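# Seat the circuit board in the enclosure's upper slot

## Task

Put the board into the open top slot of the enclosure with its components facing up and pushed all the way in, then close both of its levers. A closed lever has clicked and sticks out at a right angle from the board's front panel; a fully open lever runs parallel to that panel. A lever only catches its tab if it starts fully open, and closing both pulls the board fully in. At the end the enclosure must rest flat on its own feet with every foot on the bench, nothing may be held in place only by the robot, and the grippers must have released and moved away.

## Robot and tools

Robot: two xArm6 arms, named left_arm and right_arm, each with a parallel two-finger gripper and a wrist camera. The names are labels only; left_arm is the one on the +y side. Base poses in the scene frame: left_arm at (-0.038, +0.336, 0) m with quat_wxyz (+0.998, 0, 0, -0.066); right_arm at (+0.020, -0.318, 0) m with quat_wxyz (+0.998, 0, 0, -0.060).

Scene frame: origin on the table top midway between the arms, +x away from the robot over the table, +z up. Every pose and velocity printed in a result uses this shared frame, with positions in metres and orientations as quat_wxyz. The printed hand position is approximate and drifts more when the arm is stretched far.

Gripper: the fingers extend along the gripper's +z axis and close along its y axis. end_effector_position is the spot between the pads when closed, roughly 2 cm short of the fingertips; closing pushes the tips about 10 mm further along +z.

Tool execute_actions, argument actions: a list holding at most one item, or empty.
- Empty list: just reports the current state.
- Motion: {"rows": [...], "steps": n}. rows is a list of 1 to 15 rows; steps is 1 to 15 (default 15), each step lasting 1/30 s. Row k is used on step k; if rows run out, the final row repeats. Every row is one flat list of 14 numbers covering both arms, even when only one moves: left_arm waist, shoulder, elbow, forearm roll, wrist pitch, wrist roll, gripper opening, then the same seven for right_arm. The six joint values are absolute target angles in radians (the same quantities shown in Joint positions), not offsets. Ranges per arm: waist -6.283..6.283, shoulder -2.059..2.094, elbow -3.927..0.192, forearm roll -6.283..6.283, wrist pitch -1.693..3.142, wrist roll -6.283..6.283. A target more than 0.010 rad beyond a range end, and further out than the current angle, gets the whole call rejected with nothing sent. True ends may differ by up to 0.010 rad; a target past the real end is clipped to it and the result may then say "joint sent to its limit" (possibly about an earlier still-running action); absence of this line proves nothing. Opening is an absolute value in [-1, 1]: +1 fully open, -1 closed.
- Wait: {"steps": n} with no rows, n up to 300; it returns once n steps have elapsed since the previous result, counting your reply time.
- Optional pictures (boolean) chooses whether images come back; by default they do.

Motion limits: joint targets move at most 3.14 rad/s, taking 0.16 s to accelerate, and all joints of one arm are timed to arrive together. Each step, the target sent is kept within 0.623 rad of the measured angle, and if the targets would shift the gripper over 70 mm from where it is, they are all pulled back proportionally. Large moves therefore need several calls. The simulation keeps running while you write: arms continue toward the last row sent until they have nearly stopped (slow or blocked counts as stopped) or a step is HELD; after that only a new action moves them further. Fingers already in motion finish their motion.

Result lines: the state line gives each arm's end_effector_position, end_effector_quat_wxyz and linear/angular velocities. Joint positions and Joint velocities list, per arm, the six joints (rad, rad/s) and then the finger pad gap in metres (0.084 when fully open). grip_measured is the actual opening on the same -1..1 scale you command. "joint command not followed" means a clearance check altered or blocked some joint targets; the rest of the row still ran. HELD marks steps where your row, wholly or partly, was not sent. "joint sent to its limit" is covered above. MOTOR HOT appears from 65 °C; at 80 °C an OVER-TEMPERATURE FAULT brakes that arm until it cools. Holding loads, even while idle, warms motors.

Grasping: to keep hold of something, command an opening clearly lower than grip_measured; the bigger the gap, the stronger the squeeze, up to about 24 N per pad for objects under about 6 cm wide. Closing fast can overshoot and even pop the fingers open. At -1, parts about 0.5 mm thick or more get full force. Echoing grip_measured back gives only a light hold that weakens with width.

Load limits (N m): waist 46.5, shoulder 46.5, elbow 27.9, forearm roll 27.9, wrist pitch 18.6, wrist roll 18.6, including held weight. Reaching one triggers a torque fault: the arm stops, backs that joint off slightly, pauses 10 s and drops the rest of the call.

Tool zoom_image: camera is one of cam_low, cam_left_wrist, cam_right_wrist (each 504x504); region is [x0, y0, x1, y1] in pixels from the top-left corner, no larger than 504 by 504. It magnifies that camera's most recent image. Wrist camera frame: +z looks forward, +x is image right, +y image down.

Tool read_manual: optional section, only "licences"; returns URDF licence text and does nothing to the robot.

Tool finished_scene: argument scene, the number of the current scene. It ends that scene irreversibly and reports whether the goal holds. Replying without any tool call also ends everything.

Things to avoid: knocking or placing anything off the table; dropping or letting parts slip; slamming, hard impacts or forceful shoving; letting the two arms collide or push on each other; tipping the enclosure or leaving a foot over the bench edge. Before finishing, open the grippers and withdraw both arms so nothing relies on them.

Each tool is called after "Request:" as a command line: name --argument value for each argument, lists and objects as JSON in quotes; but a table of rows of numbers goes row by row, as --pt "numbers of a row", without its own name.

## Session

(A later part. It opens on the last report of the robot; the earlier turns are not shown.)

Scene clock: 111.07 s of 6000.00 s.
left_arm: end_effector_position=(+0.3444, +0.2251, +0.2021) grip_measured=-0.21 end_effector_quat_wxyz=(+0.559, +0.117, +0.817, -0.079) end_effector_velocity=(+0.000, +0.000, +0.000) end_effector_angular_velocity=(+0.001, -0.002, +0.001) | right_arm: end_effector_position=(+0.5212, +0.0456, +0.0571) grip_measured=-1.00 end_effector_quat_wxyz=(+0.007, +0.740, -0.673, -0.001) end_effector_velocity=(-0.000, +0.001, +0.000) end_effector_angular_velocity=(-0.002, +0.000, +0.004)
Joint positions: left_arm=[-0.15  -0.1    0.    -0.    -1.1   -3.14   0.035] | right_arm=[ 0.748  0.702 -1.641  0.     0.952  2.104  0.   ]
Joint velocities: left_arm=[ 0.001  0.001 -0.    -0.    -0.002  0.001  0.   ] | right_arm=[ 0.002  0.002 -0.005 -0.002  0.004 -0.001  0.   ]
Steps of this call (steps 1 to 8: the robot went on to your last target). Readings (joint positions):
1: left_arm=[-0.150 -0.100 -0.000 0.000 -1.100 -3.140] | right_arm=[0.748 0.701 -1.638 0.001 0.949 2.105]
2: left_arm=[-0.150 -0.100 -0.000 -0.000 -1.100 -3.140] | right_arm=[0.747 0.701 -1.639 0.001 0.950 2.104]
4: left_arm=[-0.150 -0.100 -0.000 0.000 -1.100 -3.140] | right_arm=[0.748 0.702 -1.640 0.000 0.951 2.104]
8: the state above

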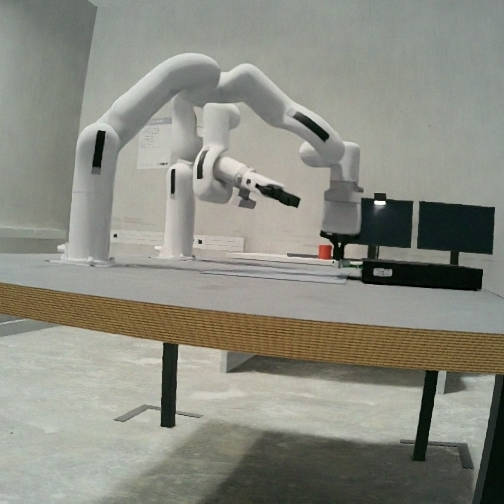

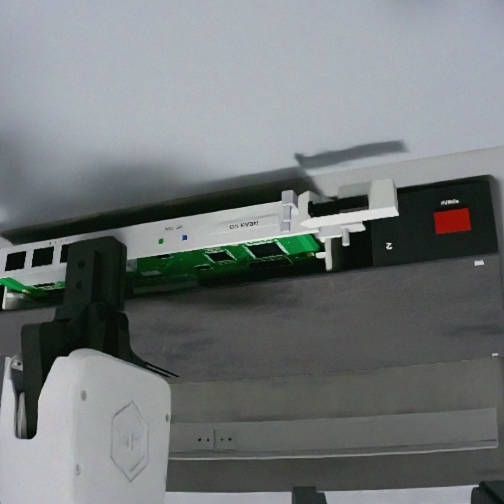

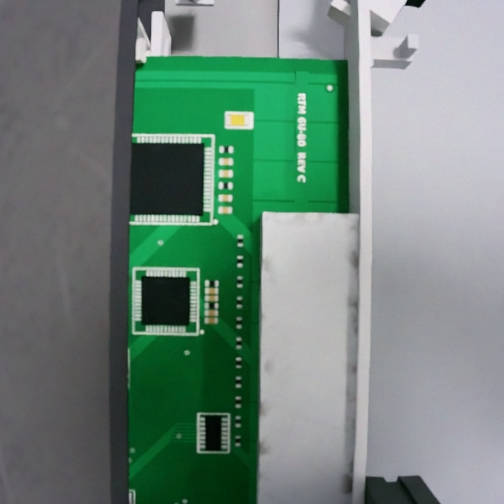

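Request:
execute_actions --actions '[{"rows":[[-0.08,0.3,-1.4,0,0.6,0,-1,0.754,0.6748,-1.594,0,0.9192,2.113,-1]]}]' --pictures false

Request:
execute_actions --actions '[{"steps":45}]'

Request:
execute_actions --actions '[{"rows":[[-0.08,0.68,-1.5846,0,0.604,0,-1,0.754,0.6748,-1.594,0,0.9192,2.113,-1]]}]' --pictures false

Request:
execute_actions --actions '[{"steps":25}]'

Scene clock: 117.83 s of 6000.00 s.
left_arm: end_effector_position=(+0.4799, +0.2095, +0.1627) grip_measured=-1.00 end_effector_quat_wxyz=(+0.456, +0.319, +0.829, +0.059) end_effector_velocity=(+0.336, -0.044, +0.034) end_effector_angular_velocity=(+1.104, +0.133, -0.667) | right_arm: end_effector_position=(+0.5170, +0.0451, +0.0580) grip_measured=-1.00 end_effector_quat_wxyz=(-0.001, +0.738, -0.675, +0.001) end_effector_velocity=(-0.012, +0.007, -0.000) end_effector_angular_velocity=(-0.002, +0.016, +0.012)
Joint positions: left_arm=[-0.107  0.143 -0.493 -0.    -0.606 -2.646  0.   ] | right_arm=[ 0.751  0.676 -1.595 -0.001  0.918  2.113  0.   ]
Joint velocities: left_arm=[ 0.068  0.392 -1.278  0.     1.277  1.274  0.   ] | right_arm=[ 0.018 -0.009  0.013  0.009  0.01  -0.     0.   ]
Steps of this call (steps 1 to 15: the robot went on to your last target; steps 16 to 90: nothing new was sent; then 3.27 s passed at rest; steps 91 to 105: all 15 steps of this action). Readings (joint positions):
91: left_arm=[-0.150 -0.100 -0.000 0.000 -1.100 -3.140] | right_arm=[0.748 0.703 -1.641 -0.000 0.953 2.104]
92: left_arm=[-0.150 -0.098 -0.002 0.000 -1.097 -3.137] | right_arm=[0.748 0.702 -1.639 -0.000 0.951 2.105]
94: left_arm=[-0.145 -0.074 -0.038 0.000 -1.057 -3.096] | right_arm=[0.749 0.692 -1.623 -0.001 0.937 2.108]
98: left_arm=[-0.128 0.025 -0.205 -0.000 -0.895 -2.935] | right_arm=[0.748 0.681 -1.603 -0.003 0.918 2.112]
105: the state above

Scene clock: 119.33 s of 6000.00 s.
left_arm: end_effector_position=(+0.6100, +0.1964, +0.2524) grip_measured=-1.00 end_effector_quat_wxyz=(+0.027, +0.964, -0.101, +0.246) end_effector_velocity=(+0.000, -0.000, -0.000) end_effector_angular_velocity=(+0.016, -0.003, -0.030) | right_arm: end_effector_position=(+0.5154, +0.0462, +0.0581) grip_measured=-1.00 end_effector_quat_wxyz=(+0.000, +0.739, -0.674, +0.000) end_effector_velocity=(-0.001, +0.000, -0.000) end_effector_angular_velocity=(-0.002, +0.001, +0.003)
Joint positions: left_arm=[-0.08   0.3   -1.4   -0.     0.6   -0.003  0.   ] | right_arm=[ 0.754  0.675 -1.594 -0.     0.919  2.113  0.   ]
Joint velocities: left_arm=[-0.     0.    -0.    -0.     0.     0.034  0.   ] | right_arm=[ 0.001  0.     0.001 -0.001  0.001 -0.001  0.   ]
Steps of this call (steps 1 to 45: the robot went on to your last target). Readings (joint positions):
1: left_arm=[-0.105 0.156 -0.536 -0.000 -0.563 -2.603] | right_arm=[0.752 0.676 -1.595 -0.001 0.918 2.113]
2: left_arm=[-0.103 0.168 -0.579 -0.000 -0.520 -2.561] | right_arm=[0.752 0.676 -1.595 -0.001 0.918 2.113]
4: left_arm=[-0.100 0.188 -0.664 -0.000 -0.435 -2.475] | right_arm=[0.753 0.675 -1.594 -0.000 0.919 2.113]
8: left_arm=[-0.094 0.219 -0.833 -0.000 -0.267 -2.307] | right_arm=[0.754 0.675 -1.594 -0.000 0.919 2.113]
45: the state above

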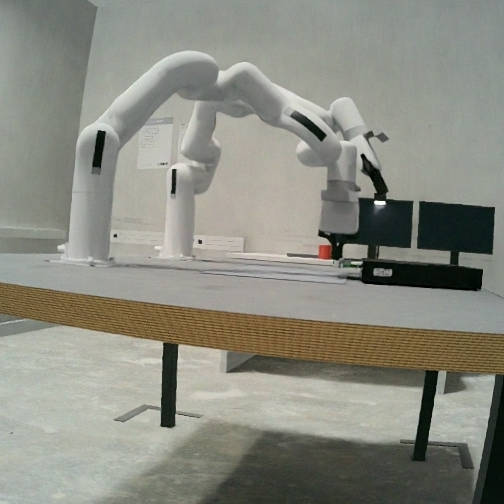

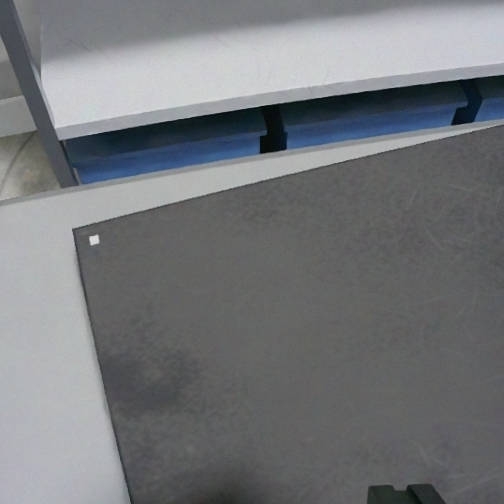

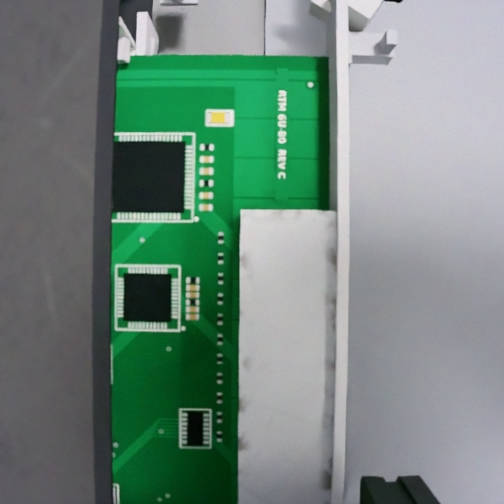

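Scene clock: 119.83 s of 6000.00 s.
left_arm: end_effector_position=(+0.6301, +0.1921, +0.1010) grip_measured=-1.00 end_effector_quat_wxyz=(+0.017, +0.982, -0.104, +0.156) end_effector_velocity=(-0.030, +0.006, -0.282) end_effector_angular_velocity=(+0.080, +0.368, -0.003) | right_arm: end_effector_position=(+0.5154, +0.0462, +0.0581) grip_measured=-1.00 end_effector_quat_wxyz=(+0.000, +0.739, -0.674, +0.000) end_effector_velocity=(-0.000, +0.001, +0.000) end_effector_angular_velocity=(+0.000, -0.001, +0.000)
Joint positions: left_arm=[-0.08   0.644 -1.564  0.     0.604 -0.     0.   ] | right_arm=[ 0.754  0.675 -1.594 -0.     0.919  2.113  0.   ]
Joint velocities: left_arm=[-0.001  0.524 -0.168  0.     0.02   0.002  0.   ] | right_arm=[ 0.001  0.    -0.    -0.001 -0.001  0.002  0.   ]
Steps of this call (steps 1 to 15: all 15 steps of this action). Readings (joint positions):
1: left_arm=[-0.080 0.300 -1.400 -0.000 0.600 -0.002] | right_arm=[0.754 0.675 -1.594 -0.000 0.919 2.113]
2: left_arm=[-0.080 0.302 -1.402 -0.000 0.600 -0.002] | right_arm=[0.754 0.675 -1.594 -0.000 0.919 2.113]
4: left_arm=[-0.080 0.335 -1.425 -0.000 0.599 -0.001] | right_arm=[0.754 0.675 -1.594 0.000 0.919 2.113]
8: left_arm=[-0.080 0.462 -1.475 0.000 0.602 -0.001] | right_arm=[0.754 0.675 -1.594 0.000 0.919 2.113]
15: the state above

Scene clock: 120.67 s of 6000.00 s.
left_arm: end_effector_position=(+0.6314, +0.1918, +0.0862) grip_measured=-1.00 end_effector_quat_wxyz=(+0.016, +0.983, -0.105, +0.149) end_effector_velocity=(-0.000, -0.001, -0.000) end_effector_angular_velocity=(+0.000, +0.001, -0.001) | right_arm: end_effector_position=(+0.5154, +0.0462, +0.0581) grip_measured=-1.00 end_effector_quat_wxyz=(+0.000, +0.739, -0.674, +0.000) end_effector_velocity=(+0.001, -0.000, +0.001) end_effector_angular_velocity=(+0.001, -0.001, -0.003)
Joint positions: left_arm=[-0.08   0.68  -1.585 -0.     0.604 -0.     0.   ] | right_arm=[ 0.754  0.675 -1.594  0.     0.919  2.113  0.   ]
Joint velocities: left_arm=[-0.001  0.     0.     0.     0.001 -0.     0.   ] | right_arm=[-0.001 -0.001 -0.001  0.001  0.001  0.001  0.   ]
Steps of this call (steps 1 to 25: the robot went on to your last target). Readings (joint positions):
1: left_arm=[-0.080 0.659 -1.568 0.000 0.605 -0.000] | right_arm=[0.754 0.675 -1.594 -0.000 0.919 2.113]
2: left_arm=[-0.080 0.668 -1.572 0.000 0.605 -0.000] | right_arm=[0.754 0.675 -1.594 -0.000 0.919 2.113]
4: left_arm=[-0.080 0.675 -1.579 0.000 0.604 -0.000] | right_arm=[0.754 0.675 -1.594 -0.000 0.919 2.113]
8: left_arm=[-0.080 0.676 -1.586 -0.000 0.603 -0.000] | right_arm=[0.754 0.675 -1.594 -0.000 0.919 2.113]
25: the state above

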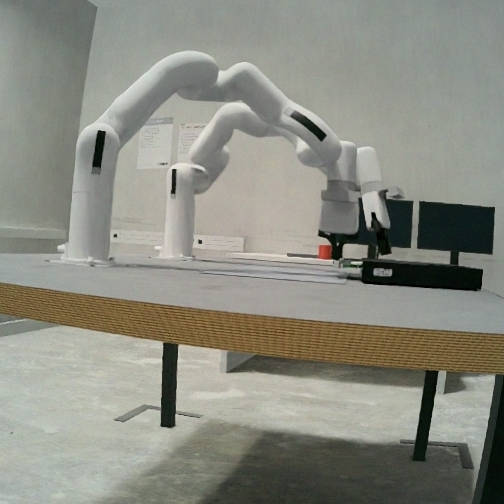

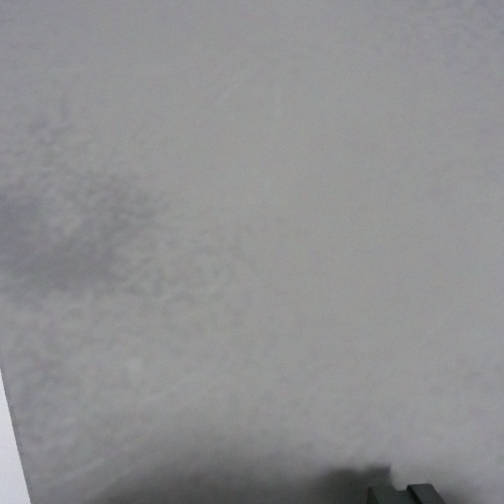

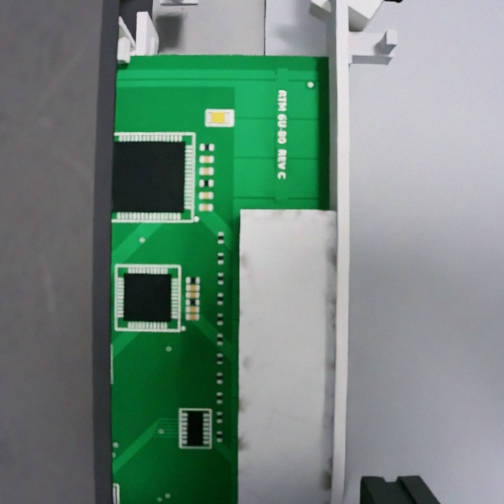

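Request:
execute_actions --actions '[{"rows":[[-0.08,0.695,-1.5846,0,0.589,0,-1,0.7496,0.6889,-1.6177,0,0.9288,2.108,-1]]}]' --pictures false

Request:
execute_actions --actions '[{"rows":[[-0.08,0.705,-1.5846,0,0.582,0,-1,0.7496,0.6889,-1.6177,0,0.9288,2.108,-1]]}]' --pictures false

Scene clock: 123.73 s of 6000.00 s.
left_arm: end_effector_position=(+0.6321, +0.1917, +0.0784) grip_measured=-1.00 end_effector_quat_wxyz=(+0.016, +0.983, -0.105, +0.149) end_effector_velocity=(-0.001, +0.000, -0.003) end_effector_angular_velocity=(+0.001, +0.003, -0.001) | right_arm: end_effector_position=(+0.5199, +0.0463, +0.0580) grip_measured=-1.00 end_effector_quat_wxyz=(+0.000, +0.739, -0.674, -0.000) end_effector_velocity=(-0.000, +0.001, +0.000) end_effector_angular_velocity=(+0.000, -0.001, +0.003)
Joint positions: left_arm=[-0.08   0.695 -1.585 -0.     0.589  0.     0.   ] | right_arm=[ 0.75   0.689 -1.617  0.     0.929  2.108  0.   ]
Joint velocities: left_arm=[ 0.     0.003  0.002 -0.    -0.002  0.001  0.   ] | right_arm=[ 0.002  0.    -0.001 -0.001  0.    -0.001  0.   ]
Steps of this call (steps 1 to 15: the robot went on to your last target; steps 16 to 77: nothing new was sent; steps 78 to 92: all 15 steps of this action). Readings (joint positions):
78: left_arm=[-0.080 0.680 -1.585 -0.000 0.604 0.000] | right_arm=[0.754 0.675 -1.594 0.000 0.919 2.113]
79: left_arm=[-0.080 0.681 -1.585 -0.000 0.602 -0.000] | right_arm=[0.754 0.676 -1.596 0.000 0.920 2.113]
81: left_arm=[-0.080 0.687 -1.586 -0.000 0.596 0.000] | right_arm=[0.752 0.681 -1.605 0.000 0.924 2.111]
85: left_arm=[-0.080 0.694 -1.583 0.000 0.591 -0.000] | right_arm=[0.750 0.688 -1.615 0.000 0.928 2.109]
92: the state above

Scene clock: 124.23 s of 6000.00 s.
left_arm: end_effector_position=(+0.6326, +0.1915, +0.0744) grip_measured=-1.00 end_effector_quat_wxyz=(+0.016, +0.983, -0.105, +0.149) end_effector_velocity=(-0.001, +0.000, -0.002) end_effector_angular_velocity=(+0.001, +0.002, -0.000) | right_arm: end_effector_position=(+0.5200, +0.0464, +0.0580) grip_measured=-1.00 end_effector_quat_wxyz=(+0.000, +0.739, -0.674, -0.000) end_effector_velocity=(-0.001, +0.000, -0.001) end_effector_angular_velocity=(-0.002, +0.001, +0.003)
Joint positions: left_arm=[-0.08   0.703 -1.586 -0.     0.581 -0.     0.   ] | right_arm=[ 0.75   0.689 -1.617  0.     0.929  2.108  0.   ]
Joint velocities: left_arm=[ 0.     0.002  0.001  0.    -0.001  0.001  0.   ] | right_arm=[ 0.002  0.     0.002 -0.001 -0.    -0.001  0.   ]
Steps of this call (steps 1 to 15: all 15 steps of this action). Readings (joint positions):
1: left_arm=[-0.080 0.695 -1.585 -0.000 0.589 0.000] | right_arm=[0.750 0.689 -1.617 0.000 0.929 2.108]
2: left_arm=[-0.080 0.696 -1.585 -0.000 0.588 -0.000] | right_arm=[0.750 0.689 -1.617 0.000 0.929 2.108]
4: left_arm=[-0.080 0.699 -1.585 -0.000 0.585 0.000] | right_arm=[0.750 0.689 -1.617 0.000 0.929 2.108]
8: left_arm=[-0.080 0.703 -1.587 0.000 0.582 -0.000] | right_arm=[0.750 0.689 -1.617 0.000 0.929 2.108]
15: the state above

Request:
execute_actions --actions '[{"rows":[[-0.08,0.712,-1.5846,0,0.582,0,-1,0.7452,0.7029,-1.6413,0,0.9384,2.104,-1]]}]' --pictures false

Request:
execute_actions --actions '[{"rows":[[-0.08,0.712,-1.5846,0,0.582,0,-1,0.7412,0.718,-1.668,0,0.95,2.1,-1]]}]'

Scene clock: 126.80 s of 6000.00 s.
left_arm: end_effector_position=(+0.6326, +0.1916, +0.0723) grip_measured=-1.00 end_effector_quat_wxyz=(+0.016, +0.983, -0.105, +0.148) end_effector_velocity=(-0.001, +0.000, -0.001) end_effector_angular_velocity=(+0.000, +0.002, +0.001) | right_arm: end_effector_position=(+0.5228, +0.0466, +0.0577) grip_measured=-1.00 end_effector_quat_wxyz=(+0.003, +0.739, -0.673, -0.001) end_effector_velocity=(+0.001, -0.001, -0.000) end_effector_angular_velocity=(-0.003, +0.003, -0.000)
Joint positions: left_arm=[-0.08   0.708 -1.589  0.     0.582  0.     0.   ] | right_arm=[ 0.747  0.702 -1.639  0.001  0.943  2.104  0.   ]
Joint velocities: left_arm=[ 0.     0.     0.    -0.     0.002 -0.001  0.   ] | right_arm=[-0.001  0.004 -0.007 -0.     0.007 -0.001  0.   ]
Steps of this call (steps 1 to 15: the robot went on to your last target; steps 16 to 62: nothing new was sent; steps 63 to 77: all 15 steps of this action). Readings (joint positions):
63: left_arm=[-0.080 0.705 -1.586 -0.000 0.582 -0.000] | right_arm=[0.750 0.689 -1.618 -0.000 0.929 2.108]
64: left_arm=[-0.080 0.705 -1.586 0.000 0.582 0.000] | right_arm=[0.749 0.690 -1.619 0.000 0.930 2.108]
66: left_arm=[-0.080 0.706 -1.587 0.000 0.582 0.000] | right_arm=[0.748 0.695 -1.628 0.000 0.935 2.106]
70: left_arm=[-0.080 0.708 -1.589 0.000 0.582 0.000] | right_arm=[0.748 0.700 -1.637 0.001 0.942 2.104]
77: the state above

Scene clock: 127.30 s of 6000.00 s.
left_arm: end_effector_position=(+0.6327, +0.1916, +0.0723) grip_measured=-1.00 end_effector_quat_wxyz=(+0.016, +0.983, -0.105, +0.148) end_effector_velocity=(-0.000, +0.000, -0.000) end_effector_angular_velocity=(-0.000, +0.000, +0.000) | right_arm: end_effector_position=(+0.5240, +0.0463, +0.0574) grip_measured=-1.00 end_effector_quat_wxyz=(+0.010, +0.740, -0.672, -0.003) end_effector_velocity=(-0.001, +0.000, -0.001) end_effector_angular_velocity=(-0.004, +0.004, +0.003)
Joint positions: left_arm=[-0.08   0.708 -1.589  0.     0.582  0.     0.   ] | right_arm=[ 0.746  0.717 -1.668  0.001  0.971  2.1    0.   ]
Joint velocities: left_arm=[ 0.  0.  0. -0.  0. -0.  0.] | right_arm=[ 0.001  0.003 -0.004 -0.002  0.006 -0.001  0.   ]
Steps of this call (steps 1 to 15: all 15 steps of this action). Readings (joint positions):
1: left_arm=[-0.080 0.708 -1.589 0.000 0.582 0.000] | right_arm=[0.747 0.702 -1.640 0.001 0.944 2.104]
2: left_arm=[-0.080 0.708 -1.589 0.000 0.582 0.000] | right_arm=[0.747 0.703 -1.642 0.001 0.945 2.104]
4: left_arm=[-0.080 0.708 -1.589 0.000 0.582 0.000] | right_arm=[0.746 0.708 -1.652 0.002 0.954 2.102]
8: left_arm=[-0.080 0.708 -1.589 0.000 0.582 0.000] | right_arm=[0.746 0.715 -1.663 0.002 0.967 2.100]
15: the state above

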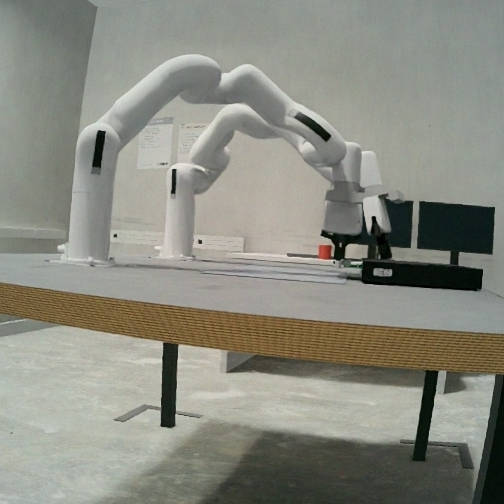

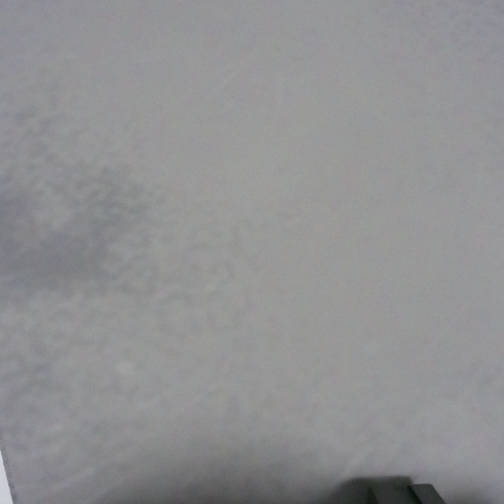

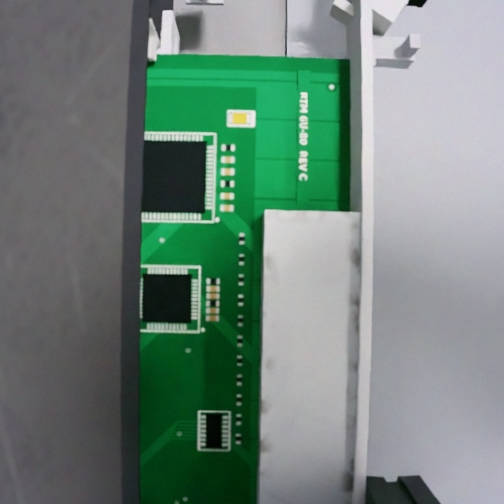

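Request:
execute_actions --actions '[{"rows":[[-0.08,0.71,-1.5846,0,0.582,0,-1,0.754,0.6748,-1.594,0,0.9192,2.113,-1]]}]' --pictures false

Request:
execute_actions --actions '[{"rows":[[-0.08,0.71,-1.5846,0,0.582,0,-1,0.754,0.62,-1.61,0,0.99,2.113,-1]],"steps":12}]' --pictures false

Request:
execute_actions --actions '[{"rows":[[-0.08,0.71,-1.5846,0,0.582,0,-1,0.7787,0.741,-1.7965,0,1.0555,2.149,-0.6]]}]' --pictures false

Request:
execute_actions --actions '[{"rows":[[-0.08,0.71,-1.5846,0,0.582,0,-1,0.7787,0.7812,-1.7755,0,0.9943,2.149,-0.6]]}]'

Scene clock: 132.80 s of 6000.00 s.
left_arm: end_effector_position=(+0.6325, +0.1916, +0.0725) grip_measured=-1.00 end_effector_quat_wxyz=(+0.016, +0.983, -0.105, +0.148) end_effector_velocity=(-0.000, +0.000, -0.001) end_effector_angular_velocity=(+0.000, +0.002, +0.001) | right_arm: end_effector_position=(+0.5167, +0.0450, +0.0575) grip_measured=-1.00 end_effector_quat_wxyz=(-0.000, +0.738, -0.674, +0.001) end_effector_velocity=(-0.011, +0.005, -0.000) end_effector_angular_velocity=(-0.002, +0.014, +0.011)
Joint positions: left_arm=[-0.08   0.707 -1.588 -0.     0.582 -0.     0.   ] | right_arm=[ 0.751  0.677 -1.595 -0.001  0.918  2.113  0.   ]
Joint velocities: left_arm=[ 0.     0.001 -0.    -0.     0.001 -0.001  0.   ] | right_arm=[ 0.015 -0.01   0.015  0.008  0.008 -0.     0.   ]
Steps of this call (steps 1 to 15: the robot went on to your last target; steps 16 to 90: nothing new was sent; then 2.00 s passed at rest; steps 91 to 105: all 15 steps of this action). Readings (joint positions):
91: left_arm=[-0.080 0.708 -1.589 0.000 0.582 -0.000] | right_arm=[0.746 0.718 -1.668 0.001 0.972 2.100]
92: left_arm=[-0.080 0.708 -1.589 -0.000 0.582 -0.000] | right_arm=[0.746 0.717 -1.665 0.001 0.970 2.101]
94: left_arm=[-0.080 0.708 -1.589 -0.000 0.582 -0.000] | right_arm=[0.748 0.703 -1.642 -0.001 0.949 2.105]
98: left_arm=[-0.080 0.707 -1.588 -0.000 0.582 -0.000] | right_arm=[0.747 0.684 -1.607 -0.004 0.920 2.111]
105: the state above

Scene clock: 133.20 s of 6000.00 s.
left_arm: end_effector_position=(+0.6325, +0.1916, +0.0725) grip_measured=-1.00 end_effector_quat_wxyz=(+0.016, +0.983, -0.105, +0.148) end_effector_velocity=(+0.001, -0.000, +0.001) end_effector_angular_velocity=(-0.000, -0.002, -0.001) | right_arm: end_effector_position=(+0.5144, +0.0453, +0.0917) grip_measured=-1.00 end_effector_quat_wxyz=(+0.000, +0.739, -0.674, -0.000) end_effector_velocity=(-0.017, -0.012, -0.023) end_effector_angular_velocity=(-0.043, +0.060, -0.001)
Joint positions: left_arm=[-0.08   0.707 -1.589 -0.     0.582 -0.     0.   ] | right_arm=[ 0.754  0.621 -1.609 -0.     0.989  2.113  0.   ]
Joint velocities: left_arm=[-0.    -0.001 -0.    -0.    -0.001  0.     0.   ] | right_arm=[0.    0.014 0.03  0.001 0.029 0.001 0.   ]
Steps of this call (steps 1 to 12: all 12 steps of this action). Readings (joint positions):
1: left_arm=[-0.080 0.707 -1.589 -0.000 0.582 -0.000] | right_arm=[0.752 0.676 -1.595 -0.001 0.918 2.113]
2: left_arm=[-0.080 0.707 -1.589 -0.000 0.582 -0.000] | right_arm=[0.752 0.675 -1.595 -0.001 0.922 2.113]
4: left_arm=[-0.080 0.707 -1.589 -0.000 0.582 -0.000] | right_arm=[0.753 0.658 -1.595 -0.000 0.949 2.113]
8: left_arm=[-0.080 0.707 -1.589 -0.000 0.582 -0.000] | right_arm=[0.754 0.624 -1.612 -0.000 0.981 2.113]
12: the state above

Scene clock: 133.70 s of 6000.00 s.
left_arm: end_effector_position=(+0.6325, +0.1916, +0.0725) grip_measured=-1.00 end_effector_quat_wxyz=(+0.016, +0.983, -0.105, +0.148) end_effector_velocity=(+0.000, -0.000, +0.001) end_effector_angular_velocity=(-0.001, -0.002, +0.001) | right_arm: end_effector_position=(+0.5291, +0.0756, +0.0881) grip_measured=-0.62 end_effector_quat_wxyz=(-0.000, +0.735, -0.678, +0.000) end_effector_velocity=(+0.003, +0.003, +0.003) end_effector_angular_velocity=(+0.003, -0.004, -0.000)
Joint positions: left_arm=[-0.08   0.707 -1.589 -0.     0.582 -0.     0.   ] | right_arm=[ 0.778  0.74  -1.795 -0.     1.055  2.149  0.017]
Joint velocities: left_arm=[ 0.    -0.001 -0.     0.    -0.001 -0.001  0.   ] | right_arm=[ 0.001  0.008 -0.021 -0.     0.007  0.001  0.   ]
Steps of this call (steps 1 to 15: all 15 steps of this action). Readings (joint positions):
1: left_arm=[-0.080 0.707 -1.589 -0.000 0.582 -0.000] | right_arm=[0.754 0.622 -1.608 0.000 0.989 2.113]
2: left_arm=[-0.080 0.707 -1.589 -0.000 0.582 -0.000] | right_arm=[0.754 0.623 -1.611 0.000 0.991 2.114]
4: left_arm=[-0.080 0.707 -1.589 -0.000 0.582 -0.000] | right_arm=[0.758 0.648 -1.650 -0.000 1.006 2.121]
8: left_arm=[-0.080 0.707 -1.589 -0.000 0.582 -0.000] | right_arm=[0.776 0.722 -1.766 0.000 1.043 2.143]
15: the state above

Scene clock: 134.20 s of 6000.00 s.
left_arm: end_effector_position=(+0.6325, +0.1916, +0.0725) grip_measured=-1.00 end_effector_quat_wxyz=(+0.016, +0.983, -0.105, +0.148) end_effector_velocity=(-0.000, +0.000, -0.001) end_effector_angular_velocity=(+0.000, +0.001, +0.001) | right_arm: end_effector_position=(+0.5296, +0.0764, +0.0595) grip_measured=-0.62 end_effector_quat_wxyz=(-0.001, +0.735, -0.678, +0.000) end_effector_velocity=(-0.004, -0.003, -0.009) end_effector_angular_velocity=(-0.010, +0.013, -0.000)
Joint positions: left_arm=[-0.08   0.707 -1.589 -0.     0.582 -0.     0.   ] | right_arm=[ 0.779  0.78  -1.777 -0.     0.994  2.149  0.017]
Joint velocities: left_arm=[ 0.     0.     0.     0.     0.001 -0.001  0.   ] | right_arm=[-0.     0.007  0.011  0.    -0.001 -0.    -0.   ]
Steps of this call (steps 1 to 15: all 15 steps of this action). Readings (joint positions):
1: left_arm=[-0.080 0.707 -1.589 -0.000 0.582 -0.000] | right_arm=[0.778 0.740 -1.795 -0.000 1.055 2.149]
2: left_arm=[-0.080 0.707 -1.589 -0.000 0.582 -0.000] | right_arm=[0.778 0.741 -1.795 -0.000 1.052 2.149]
4: left_arm=[-0.080 0.707 -1.589 -0.000 0.582 -0.000] | right_arm=[0.778 0.754 -1.791 -0.000 1.029 2.149]
8: left_arm=[-0.080 0.707 -1.589 -0.000 0.582 -0.000] | right_arm=[0.779 0.780 -1.773 0.000 1.003 2.149]
15: the state above

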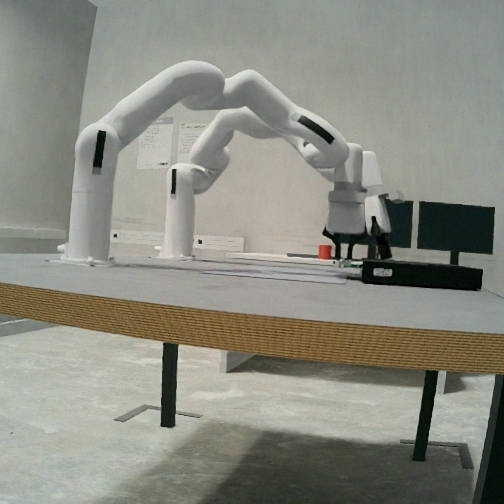

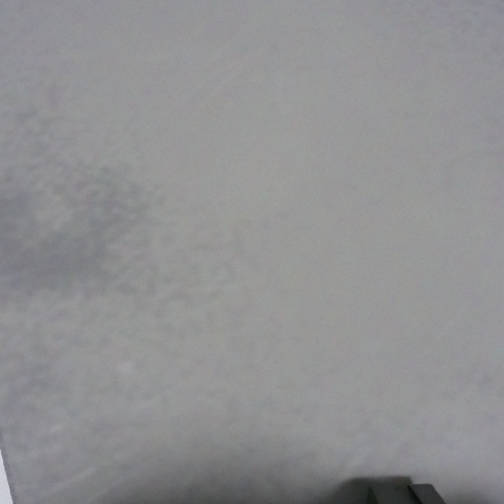

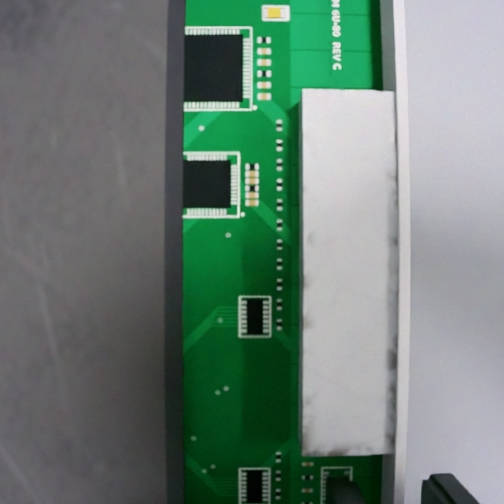

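Request:
execute_actions --actions '[{"rows":[[-0.08,0.71,-1.5846,0,0.582,0,-1,0.7787,0.7812,-1.7755,0,0.9943,2.149,-0.8],[-0.08,0.71,-1.5846,0,0.582,0,-1,0.7787,0.7812,-1.7755,0,0.9943,2.149,-0.8],[-0.08,0.71,-1.5846,0,0.582,0,-1,0.7787,0.7812,-1.7755,0,0.9943,2.149,-0.9],[-0.08,0.71,-1.5846,0,0.582,0,-1,0.7787,0.7812,-1.7755,0,0.9943,2.149,-0.9],[-0.08,0.71,-1.5846,0,0.582,0,-1,0.7787,0.7812,-1.7755,0,0.9943,2.154,-1]]}]' --pictures false

Request:
execute_actions --actions '[{"rows":[[-0.08,0.71,-1.5846,0,0.582,0,-1,0.7745,0.797,-1.805,0,1.008,2.15,-1]]}]' --pictures false

Request:
execute_actions --actions '[{"rows":[[-0.08,0.71,-1.5846,0,0.582,0,-1,0.7703,0.8145,-1.8345,0,1.02,2.1455,-1]]}]'

Scene clock: 139.43 s of 6000.00 s.
left_arm: end_effector_position=(+0.6325, +0.1916, +0.0725) grip_measured=-1.00 end_effector_quat_wxyz=(+0.016, +0.983, -0.105, +0.148) end_effector_velocity=(-0.000, -0.000, -0.000) end_effector_angular_velocity=(-0.000, +0.000, -0.000) | right_arm: end_effector_position=(+0.5291, +0.0762, +0.0582) grip_measured=-0.95 end_effector_quat_wxyz=(-0.000, +0.734, -0.680, +0.000) end_effector_velocity=(-0.000, -0.000, +0.000) end_effector_angular_velocity=(-0.001, +0.000, -0.001)
Joint positions: left_arm=[-0.08   0.707 -1.589 -0.     0.582 -0.     0.   ] | right_arm=[ 0.779  0.781 -1.776  0.     0.994  2.154  0.002]
Joint velocities: left_arm=[-0.001 -0.     0.    -0.     0.    -0.     0.   ] | right_arm=[ 0.    -0.001 -0.    -0.     0.002  0.002  0.   ]
Steps of this call (steps 1 to 15: the robot went on to your last target; steps 16 to 90: nothing new was sent; then 1.73 s passed at rest; steps 91 to 105: all 15 steps of this action). Readings (joint positions):
91: left_arm=[-0.080 0.707 -1.589 0.000 0.582 -0.000] | right_arm=[0.779 0.781 -1.776 0.000 0.994 2.149]
92: left_arm=[-0.080 0.707 -1.589 -0.000 0.582 -0.000] | right_arm=[0.779 0.781 -1.776 0.000 0.994 2.149]
94: left_arm=[-0.080 0.707 -1.589 -0.000 0.582 -0.000] | right_arm=[0.779 0.781 -1.775 -0.000 0.994 2.149]
98: left_arm=[-0.080 0.707 -1.589 -0.000 0.582 -0.000] | right_arm=[0.779 0.781 -1.775 -0.000 0.994 2.151]
105: the state above

Scene clock: 139.93 s of 6000.00 s.
left_arm: end_effector_position=(+0.6325, +0.1916, +0.0725) grip_measured=-1.00 end_effector_quat_wxyz=(+0.016, +0.983, -0.105, +0.148) end_effector_velocity=(-0.000, -0.000, -0.001) end_effector_angular_velocity=(-0.000, +0.000, +0.000) | right_arm: end_effector_position=(+0.5338, +0.0767, +0.0589) grip_measured=-0.95 end_effector_quat_wxyz=(-0.000, +0.733, -0.680, -0.000) end_effector_velocity=(+0.001, -0.000, +0.000) end_effector_angular_velocity=(+0.000, -0.001, +0.000)
Joint positions: left_arm=[-0.08   0.707 -1.589 -0.     0.582 -0.     0.   ] | right_arm=[ 0.775  0.797 -1.805  0.     1.008  2.15   0.002]
Joint velocities: left_arm=[-0.001  0.001 -0.     0.    -0.001 -0.001  0.   ] | right_arm=[-0.001  0.001 -0.002 -0.     0.    -0.001 -0.   ]
Steps of this call (steps 1 to 15: all 15 steps of this action). Readings (joint positions):
1: left_arm=[-0.080 0.707 -1.589 -0.000 0.582 -0.000] | right_arm=[0.779 0.781 -1.776 0.000 0.994 2.154]
2: left_arm=[-0.080 0.707 -1.589 -0.000 0.582 -0.000] | right_arm=[0.779 0.782 -1.778 0.000 0.995 2.154]
4: left_arm=[-0.080 0.707 -1.589 -0.000 0.582 -0.000] | right_arm=[0.778 0.789 -1.789 0.000 1.001 2.152]
8: left_arm=[-0.080 0.707 -1.589 -0.000 0.582 -0.000] | right_arm=[0.776 0.795 -1.802 0.001 1.007 2.151]
15: the state above

Scene clock: 140.43 s of 6000.00 s.
left_arm: end_effector_position=(+0.6325, +0.1916, +0.0725) grip_measured=-1.00 end_effector_quat_wxyz=(+0.016, +0.983, -0.105, +0.148) end_effector_velocity=(+0.000, -0.000, +0.000) end_effector_angular_velocity=(-0.000, -0.002, -0.001) | right_arm: end_effector_position=(+0.5389, +0.0770, +0.0588) grip_measured=-0.95 end_effector_quat_wxyz=(-0.000, +0.734, -0.680, -0.000) end_effector_velocity=(+0.000, -0.000, -0.001) end_effector_angular_velocity=(-0.002, +0.000, +0.001)
Joint positions: left_arm=[-0.08   0.707 -1.589 -0.     0.582 -0.     0.   ] | right_arm=[ 0.771  0.814 -1.834  0.     1.02   2.146  0.002]
Joint velocities: left_arm=[-0.001 -0.     0.     0.    -0.002  0.     0.   ] | right_arm=[-0.     0.003 -0.003 -0.001  0.002 -0.    -0.   ]
Steps of this call (steps 1 to 15: all 15 steps of this action). Readings (joint positions):
1: left_arm=[-0.080 0.707 -1.589 -0.000 0.582 -0.000] | right_arm=[0.775 0.797 -1.805 0.000 1.008 2.150]
2: left_arm=[-0.080 0.707 -1.589 -0.000 0.582 0.000] | right_arm=[0.775 0.798 -1.807 0.000 1.009 2.150]
4: left_arm=[-0.080 0.707 -1.589 -0.000 0.582 -0.000] | right_arm=[0.773 0.805 -1.819 0.000 1.014 2.148]
8: left_arm=[-0.080 0.707 -1.589 -0.000 0.582 -0.000] | right_arm=[0.771 0.813 -1.832 0.000 1.019 2.146]
15: the state above

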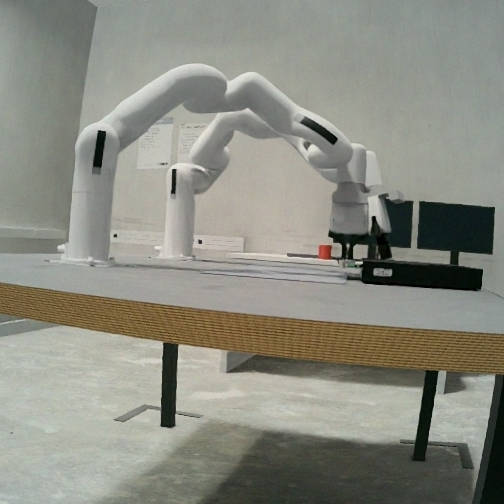

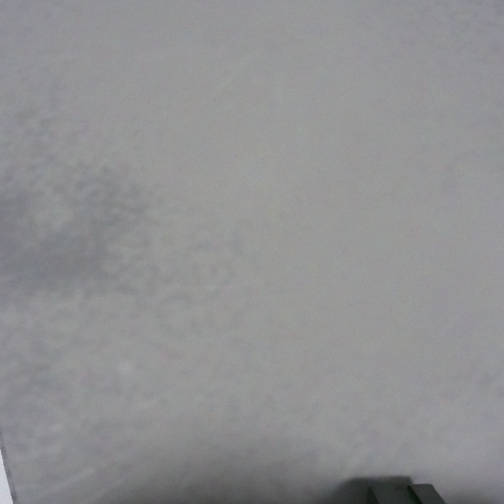

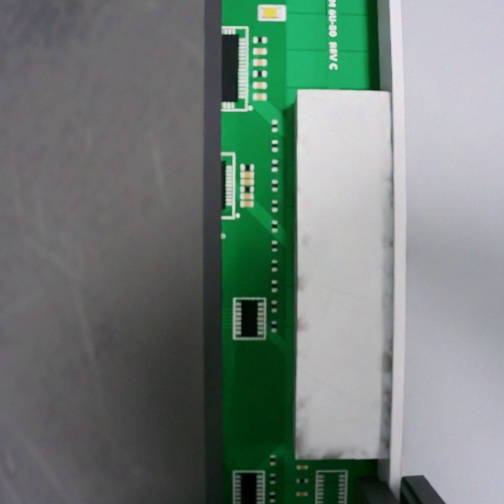

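Request:
execute_actions --actions '[{"rows":[[-0.08,0.71,-1.5846,0,0.582,0,-1,0.762,0.8505,-1.897,0,1.0465,2.137,-1]]}]' --pictures false

Request:
execute_actions --actions '[{"rows":[[-0.08,0.71,-1.5846,0,0.582,0,-1,0.754,0.89,-1.9659,0,1.076,2.129,-1]]}]' --pictures false

Request:
execute_actions --actions '[{"rows":[[-0.08,0.69,-1.5846,0,0.6,0,-1,0.754,0.89,-1.9659,0,1.076,2.129,-0.82]],"steps":8}]' --pictures false

Request:
execute_actions --actions '[{"rows":[[-0.08,0.5,-1.5846,0,0.9,0,-1,0.754,0.853,-1.99,0,1.137,2.129,-0.82]],"steps":12}]' --pictures false

Request:
execute_actions --actions '[{"rows":[[-0.082,0.4743,-1.581,0,1.1065,1.282,-0.5,0.477,0.4357,-1.5224,0,1.0867,-1.289,-0.5]]}]' --pictures false

Request:
execute_actions --actions '[{"steps":45}]'

Scene clock: 149.97 s of 6000.00 s.
left_arm: end_effector_position=(+0.6325, +0.1916, +0.0725) grip_measured=-1.00 end_effector_quat_wxyz=(+0.016, +0.983, -0.105, +0.148) end_effector_velocity=(-0.000, -0.000, -0.000) end_effector_angular_velocity=(+0.000, +0.000, -0.002) | right_arm: end_effector_position=(+0.5489, +0.0774, +0.0587) grip_measured=-0.95 end_effector_quat_wxyz=(-0.000, +0.733, -0.680, +0.000) end_effector_velocity=(+0.001, -0.001, -0.001) end_effector_angular_velocity=(-0.002, +0.001, -0.000)
Joint positions: left_arm=[-0.08   0.707 -1.589  0.     0.582  0.     0.   ] | right_arm=[ 0.762  0.85  -1.897 -0.     1.046  2.137  0.002]
Joint velocities: left_arm=[-0.001  0.    -0.     0.     0.     0.001  0.   ] | right_arm=[-0.001  0.004 -0.005 -0.001  0.003  0.    -0.   ]
Steps of this call (steps 1 to 15: the robot went on to your last target; steps 16 to 90: nothing new was sent; then 6.03 s passed at rest; steps 91 to 105: all 15 steps of this action). Readings (joint positions):
91: left_arm=[-0.080 0.707 -1.589 -0.000 0.582 -0.000] | right_arm=[0.770 0.815 -1.835 0.000 1.020 2.145]
92: left_arm=[-0.080 0.707 -1.589 0.000 0.582 0.000] | right_arm=[0.770 0.816 -1.837 -0.000 1.022 2.145]
94: left_arm=[-0.080 0.707 -1.589 0.000 0.582 0.000] | right_arm=[0.767 0.829 -1.860 -0.000 1.032 2.142]
98: left_arm=[-0.080 0.707 -1.589 0.000 0.582 0.000] | right_arm=[0.763 0.846 -1.890 0.000 1.044 2.138]
105: the state above

Scene clock: 150.47 s of 6000.00 s.
left_arm: end_effector_position=(+0.6325, +0.1916, +0.0725) grip_measured=-1.00 end_effector_quat_wxyz=(+0.016, +0.983, -0.105, +0.148) end_effector_velocity=(+0.000, +0.001, -0.000) end_effector_angular_velocity=(+0.000, +0.001, -0.000) | right_arm: end_effector_position=(+0.5590, +0.0783, +0.0588) grip_measured=-0.95 end_effector_quat_wxyz=(-0.000, +0.733, -0.680, +0.000) end_effector_velocity=(+0.001, -0.000, +0.000) end_effector_angular_velocity=(-0.001, +0.000, +0.001)
Joint positions: left_arm=[-0.08   0.707 -1.589  0.     0.582  0.     0.   ] | right_arm=[ 0.754  0.889 -1.966  0.     1.076  2.129  0.002]
Joint velocities: left_arm=[ 0.001  0.001 -0.    -0.     0.     0.001  0.   ] | right_arm=[-0.001  0.002 -0.003 -0.     0.002 -0.002  0.   ]
Steps of this call (steps 1 to 15: all 15 steps of this action). Readings (joint positions):
1: left_arm=[-0.080 0.707 -1.589 0.000 0.582 0.000] | right_arm=[0.762 0.850 -1.897 -0.000 1.047 2.137]
2: left_arm=[-0.080 0.707 -1.589 0.000 0.582 0.000] | right_arm=[0.762 0.852 -1.899 -0.000 1.048 2.137]
4: left_arm=[-0.080 0.707 -1.589 0.000 0.582 -0.000] | right_arm=[0.759 0.866 -1.924 -0.000 1.059 2.134]
8: left_arm=[-0.080 0.707 -1.589 0.000 0.582 0.000] | right_arm=[0.755 0.885 -1.958 0.000 1.072 2.130]
15: the state above

Scene clock: 150.73 s of 6000.00 s.
left_arm: end_effector_position=(+0.6280, +0.1926, +0.0742) grip_measured=-1.00 end_effector_quat_wxyz=(+0.015, +0.984, -0.105, +0.141) end_effector_velocity=(-0.008, +0.002, +0.003) end_effector_angular_velocity=(+0.005, +0.024, +0.001) | right_arm: end_effector_position=(+0.5595, +0.0761, +0.0570) grip_measured=-0.84 end_effector_quat_wxyz=(+0.002, +0.733, -0.681, +0.000) end_effector_velocity=(-0.002, +0.017, +0.014) end_effector_angular_velocity=(+0.022, -0.019, +0.016)
Joint positions: left_arm=[-0.08   0.696 -1.581  0.     0.6    0.     0.   ] | right_arm=[ 0.751  0.891 -1.964 -0.001  1.076  2.129  0.007]
Joint velocities: left_arm=[ 0.    -0.021  0.014 -0.     0.031 -0.001  0.   ] | right_arm=[ 0.02  -0.01  -0.017  0.008 -0.002 -0.     0.001]
Steps of this call (steps 1 to 8: all 8 steps of this action). Readings (joint positions):
1: left_arm=[-0.080 0.707 -1.589 0.000 0.582 0.000] | right_arm=[0.754 0.889 -1.966 0.000 1.076 2.129]
2: left_arm=[-0.080 0.706 -1.588 0.000 0.583 0.000] | right_arm=[0.754 0.890 -1.966 -0.000 1.076 2.129]
4: left_arm=[-0.080 0.702 -1.585 0.000 0.591 0.000] | right_arm=[0.751 0.891 -1.964 -0.002 1.076 2.129]
8: the state above

Scene clock: 151.13 s of 6000.00 s.
left_arm: end_effector_position=(+0.5964, +0.1994, +0.1634) grip_measured=-1.00 end_effector_quat_wxyz=(+0.011, +0.989, -0.105, +0.100) end_effector_velocity=(-0.057, +0.012, +0.069) end_effector_angular_velocity=(+0.031, +0.142, -0.002) | right_arm: end_effector_position=(+0.5589, +0.0780, +0.0879) grip_measured=-0.84 end_effector_quat_wxyz=(+0.000, +0.733, -0.680, -0.000) end_effector_velocity=(-0.015, -0.011, -0.027) end_effector_angular_velocity=(-0.042, +0.059, +0.002)
Joint positions: left_arm=[-0.08   0.512 -1.588 -0.     0.875  0.     0.   ] | right_arm=[ 0.754  0.854 -1.989 -0.     1.136  2.129  0.007]
Joint velocities: left_arm=[-0.    -0.18   0.02   0.     0.305  0.002  0.   ] | right_arm=[ 0.001  0.02   0.028  0.001  0.024 -0.002  0.   ]
Steps of this call (steps 1 to 12: all 12 steps of this action). Readings (joint positions):
1: left_arm=[-0.080 0.695 -1.580 0.000 0.601 0.000] | right_arm=[0.752 0.891 -1.965 -0.001 1.076 2.129]
2: left_arm=[-0.080 0.693 -1.580 0.000 0.605 0.000] | right_arm=[0.752 0.889 -1.966 -0.001 1.079 2.129]
4: left_arm=[-0.080 0.673 -1.573 0.000 0.648 0.000] | right_arm=[0.753 0.878 -1.972 -0.000 1.103 2.129]
8: left_arm=[-0.080 0.573 -1.581 -0.000 0.793 0.000] | right_arm=[0.754 0.854 -1.992 -0.000 1.129 2.129]
12: the state above

Scene clock: 151.63 s of 6000.00 s.
left_arm: end_effector_position=(+0.5449, +0.2092, +0.1600) grip_measured=-0.52 end_effector_quat_wxyz=(-0.001, +0.837, -0.547, +0.003) end_effector_velocity=(-0.024, +0.005, -0.001) end_effector_angular_velocity=(+0.038, +0.086, -2.497) | right_arm: end_effector_position=(+0.5753, -0.0512, +0.1399) grip_measured=-0.52 end_effector_quat_wxyz=(+0.000, +0.847, -0.531, -0.000) end_effector_velocity=(-0.011, -0.288, +0.106) end_effector_angular_velocity=(+0.005, -0.010, +1.575)
Joint positions: left_arm=[-0.082  0.476 -1.581  0.     1.098  0.945  0.021] | right_arm=[ 0.568  0.574 -1.677 -0.     1.103  1.569  0.021]
Joint velocities: left_arm=[-0.001 -0.011 -0.     0.     0.104  2.496  0.   ] | right_arm=[-0.414 -0.631  0.692  0.    -0.073 -1.989  0.   ]
Steps of this call (steps 1 to 15: all 15 steps of this action). Readings (joint positions):
1: left_arm=[-0.080 0.507 -1.587 -0.000 0.884 0.000] | right_arm=[0.754 0.854 -1.988 -0.000 1.136 2.129]
2: left_arm=[-0.080 0.505 -1.585 -0.000 0.891 0.003] | right_arm=[0.753 0.853 -1.986 0.000 1.136 2.126]
4: left_arm=[-0.080 0.502 -1.582 0.000 0.911 0.044] | right_arm=[0.740 0.829 -1.955 0.000 1.132 2.085]
8: left_arm=[-0.081 0.489 -1.581 0.000 1.003 0.320] | right_arm=[0.669 0.727 -1.848 -0.000 1.121 1.931]
15: the state above

Scene clock: 153.13 s of 6000.00 s.
left_arm: end_effector_position=(+0.5430, +0.2096, +0.1602) grip_measured=-0.52 end_effector_quat_wxyz=(-0.000, +0.733, -0.680, +0.000) end_effector_velocity=(+0.000, -0.000, +0.000) end_effector_angular_velocity=(-0.000, -0.001, -0.000) | right_arm: end_effector_position=(+0.5671, -0.1140, +0.1600) grip_measured=-0.52 end_effector_quat_wxyz=(+0.000, +0.680, +0.733, -0.000) end_effector_velocity=(-0.001, -0.000, -0.001) end_effector_angular_velocity=(+0.000, +0.002, +0.007)
Joint positions: left_arm=[-0.082  0.474 -1.581  0.     1.106  1.282  0.021] | right_arm=[ 0.477  0.436 -1.522  0.     1.087 -1.288  0.021]
Joint velocities: left_arm=[-0.    -0.     0.    -0.    -0.001  0.    -0.   ] | right_arm=[-0.    -0.001  0.002  0.001  0.    -0.007 -0.   ]
Steps of this call (steps 1 to 45: the robot went on to your last target). Readings (joint positions):
1: left_arm=[-0.082 0.475 -1.581 0.000 1.101 1.025] | right_arm=[0.554 0.553 -1.654 -0.000 1.101 1.499]
2: left_arm=[-0.082 0.475 -1.581 0.000 1.103 1.096] | right_arm=[0.541 0.533 -1.632 -0.000 1.098 1.422]
4: left_arm=[-0.082 0.475 -1.581 0.000 1.105 1.198] | right_arm=[0.517 0.497 -1.591 -0.000 1.094 1.254]
8: left_arm=[-0.082 0.475 -1.581 0.000 1.106 1.267] | right_arm=[0.487 0.452 -1.542 -0.000 1.089 0.900]
45: the state above

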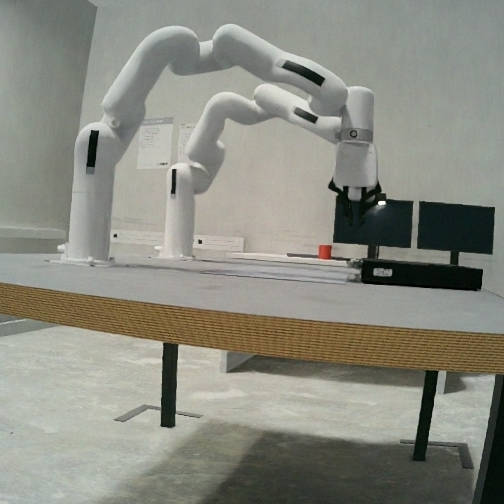

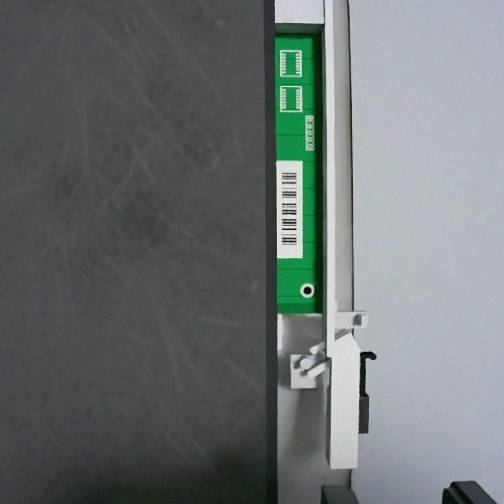

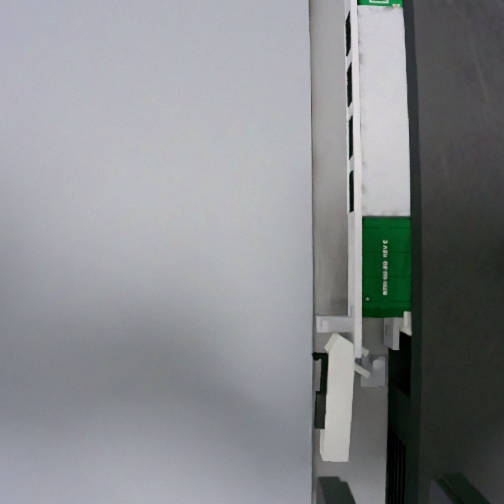

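Request:
execute_actions --actions '[{"rows":[[-0.076,0.555,-1.473,0,0.918,1.288,-0.5,0.4677,0.533,-1.438,0,0.905,-1.298,-0.5]]}]'

Scene clock: 158.17 s of 6000.00 s.
left_arm: end_effector_position=(+0.5415, +0.2135, +0.0856) grip_measured=-0.52 end_effector_quat_wxyz=(-0.001, +0.733, -0.680, +0.002) end_effector_velocity=(+0.005, -0.001, +0.001) end_effector_angular_velocity=(-0.005, -0.023, -0.000) | right_arm: end_effector_position=(+0.5705, -0.1184, +0.0856) grip_measured=-0.52 end_effector_quat_wxyz=(+0.001, +0.680, +0.733, +0.002) end_effector_velocity=(+0.003, +0.001, -0.002) end_effector_angular_velocity=(+0.005, -0.015, +0.000)
Joint positions: left_arm=[-0.076  0.552 -1.477 -0.     0.919  1.288  0.021] | right_arm=[ 0.468  0.53  -1.442 -0.     0.906 -1.298  0.021]
Joint velocities: left_arm=[ 0.    -0.003  0.007 -0.    -0.027  0.001 -0.   ] | right_arm=[-0.001  0.002  0.006 -0.001 -0.023 -0.001 -0.   ]
Steps of this call (steps 1 to 15: the robot went on to your last target; steps 16 to 90: nothing new was sent; then 1.53 s passed at rest; steps 91 to 105: all 15 steps of this action). Readings (joint positions):
91: left_arm=[-0.082 0.474 -1.581 -0.000 1.106 1.282] | right_arm=[0.477 0.436 -1.522 -0.000 1.087 -1.289]
92: left_arm=[-0.082 0.475 -1.580 -0.000 1.103 1.282] | right_arm=[0.477 0.437 -1.522 -0.000 1.083 -1.289]
94: left_arm=[-0.081 0.487 -1.564 -0.000 1.063 1.283] | right_arm=[0.475 0.452 -1.510 -0.000 1.043 -1.291]
98: left_arm=[-0.077 0.544 -1.487 0.000 0.957 1.287] | right_arm=[0.469 0.520 -1.447 0.000 0.942 -1.296]
105: the state above

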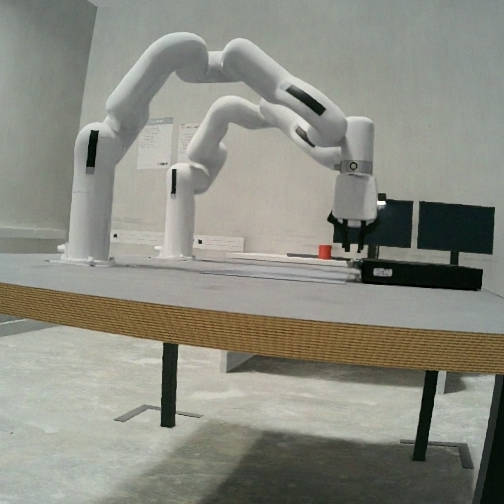

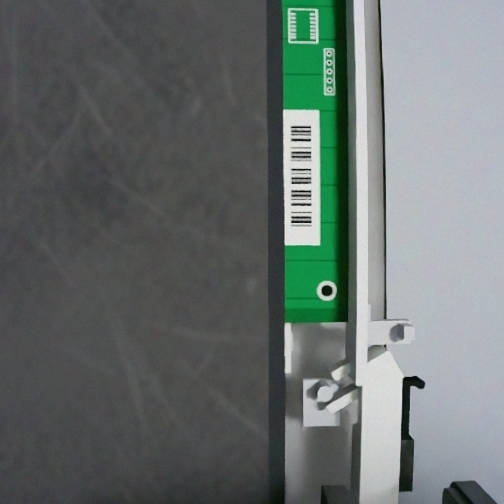

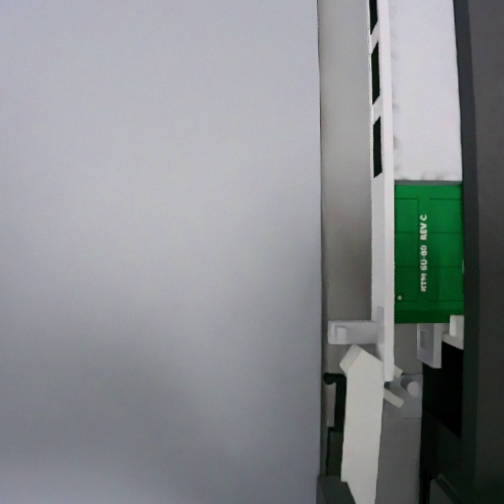

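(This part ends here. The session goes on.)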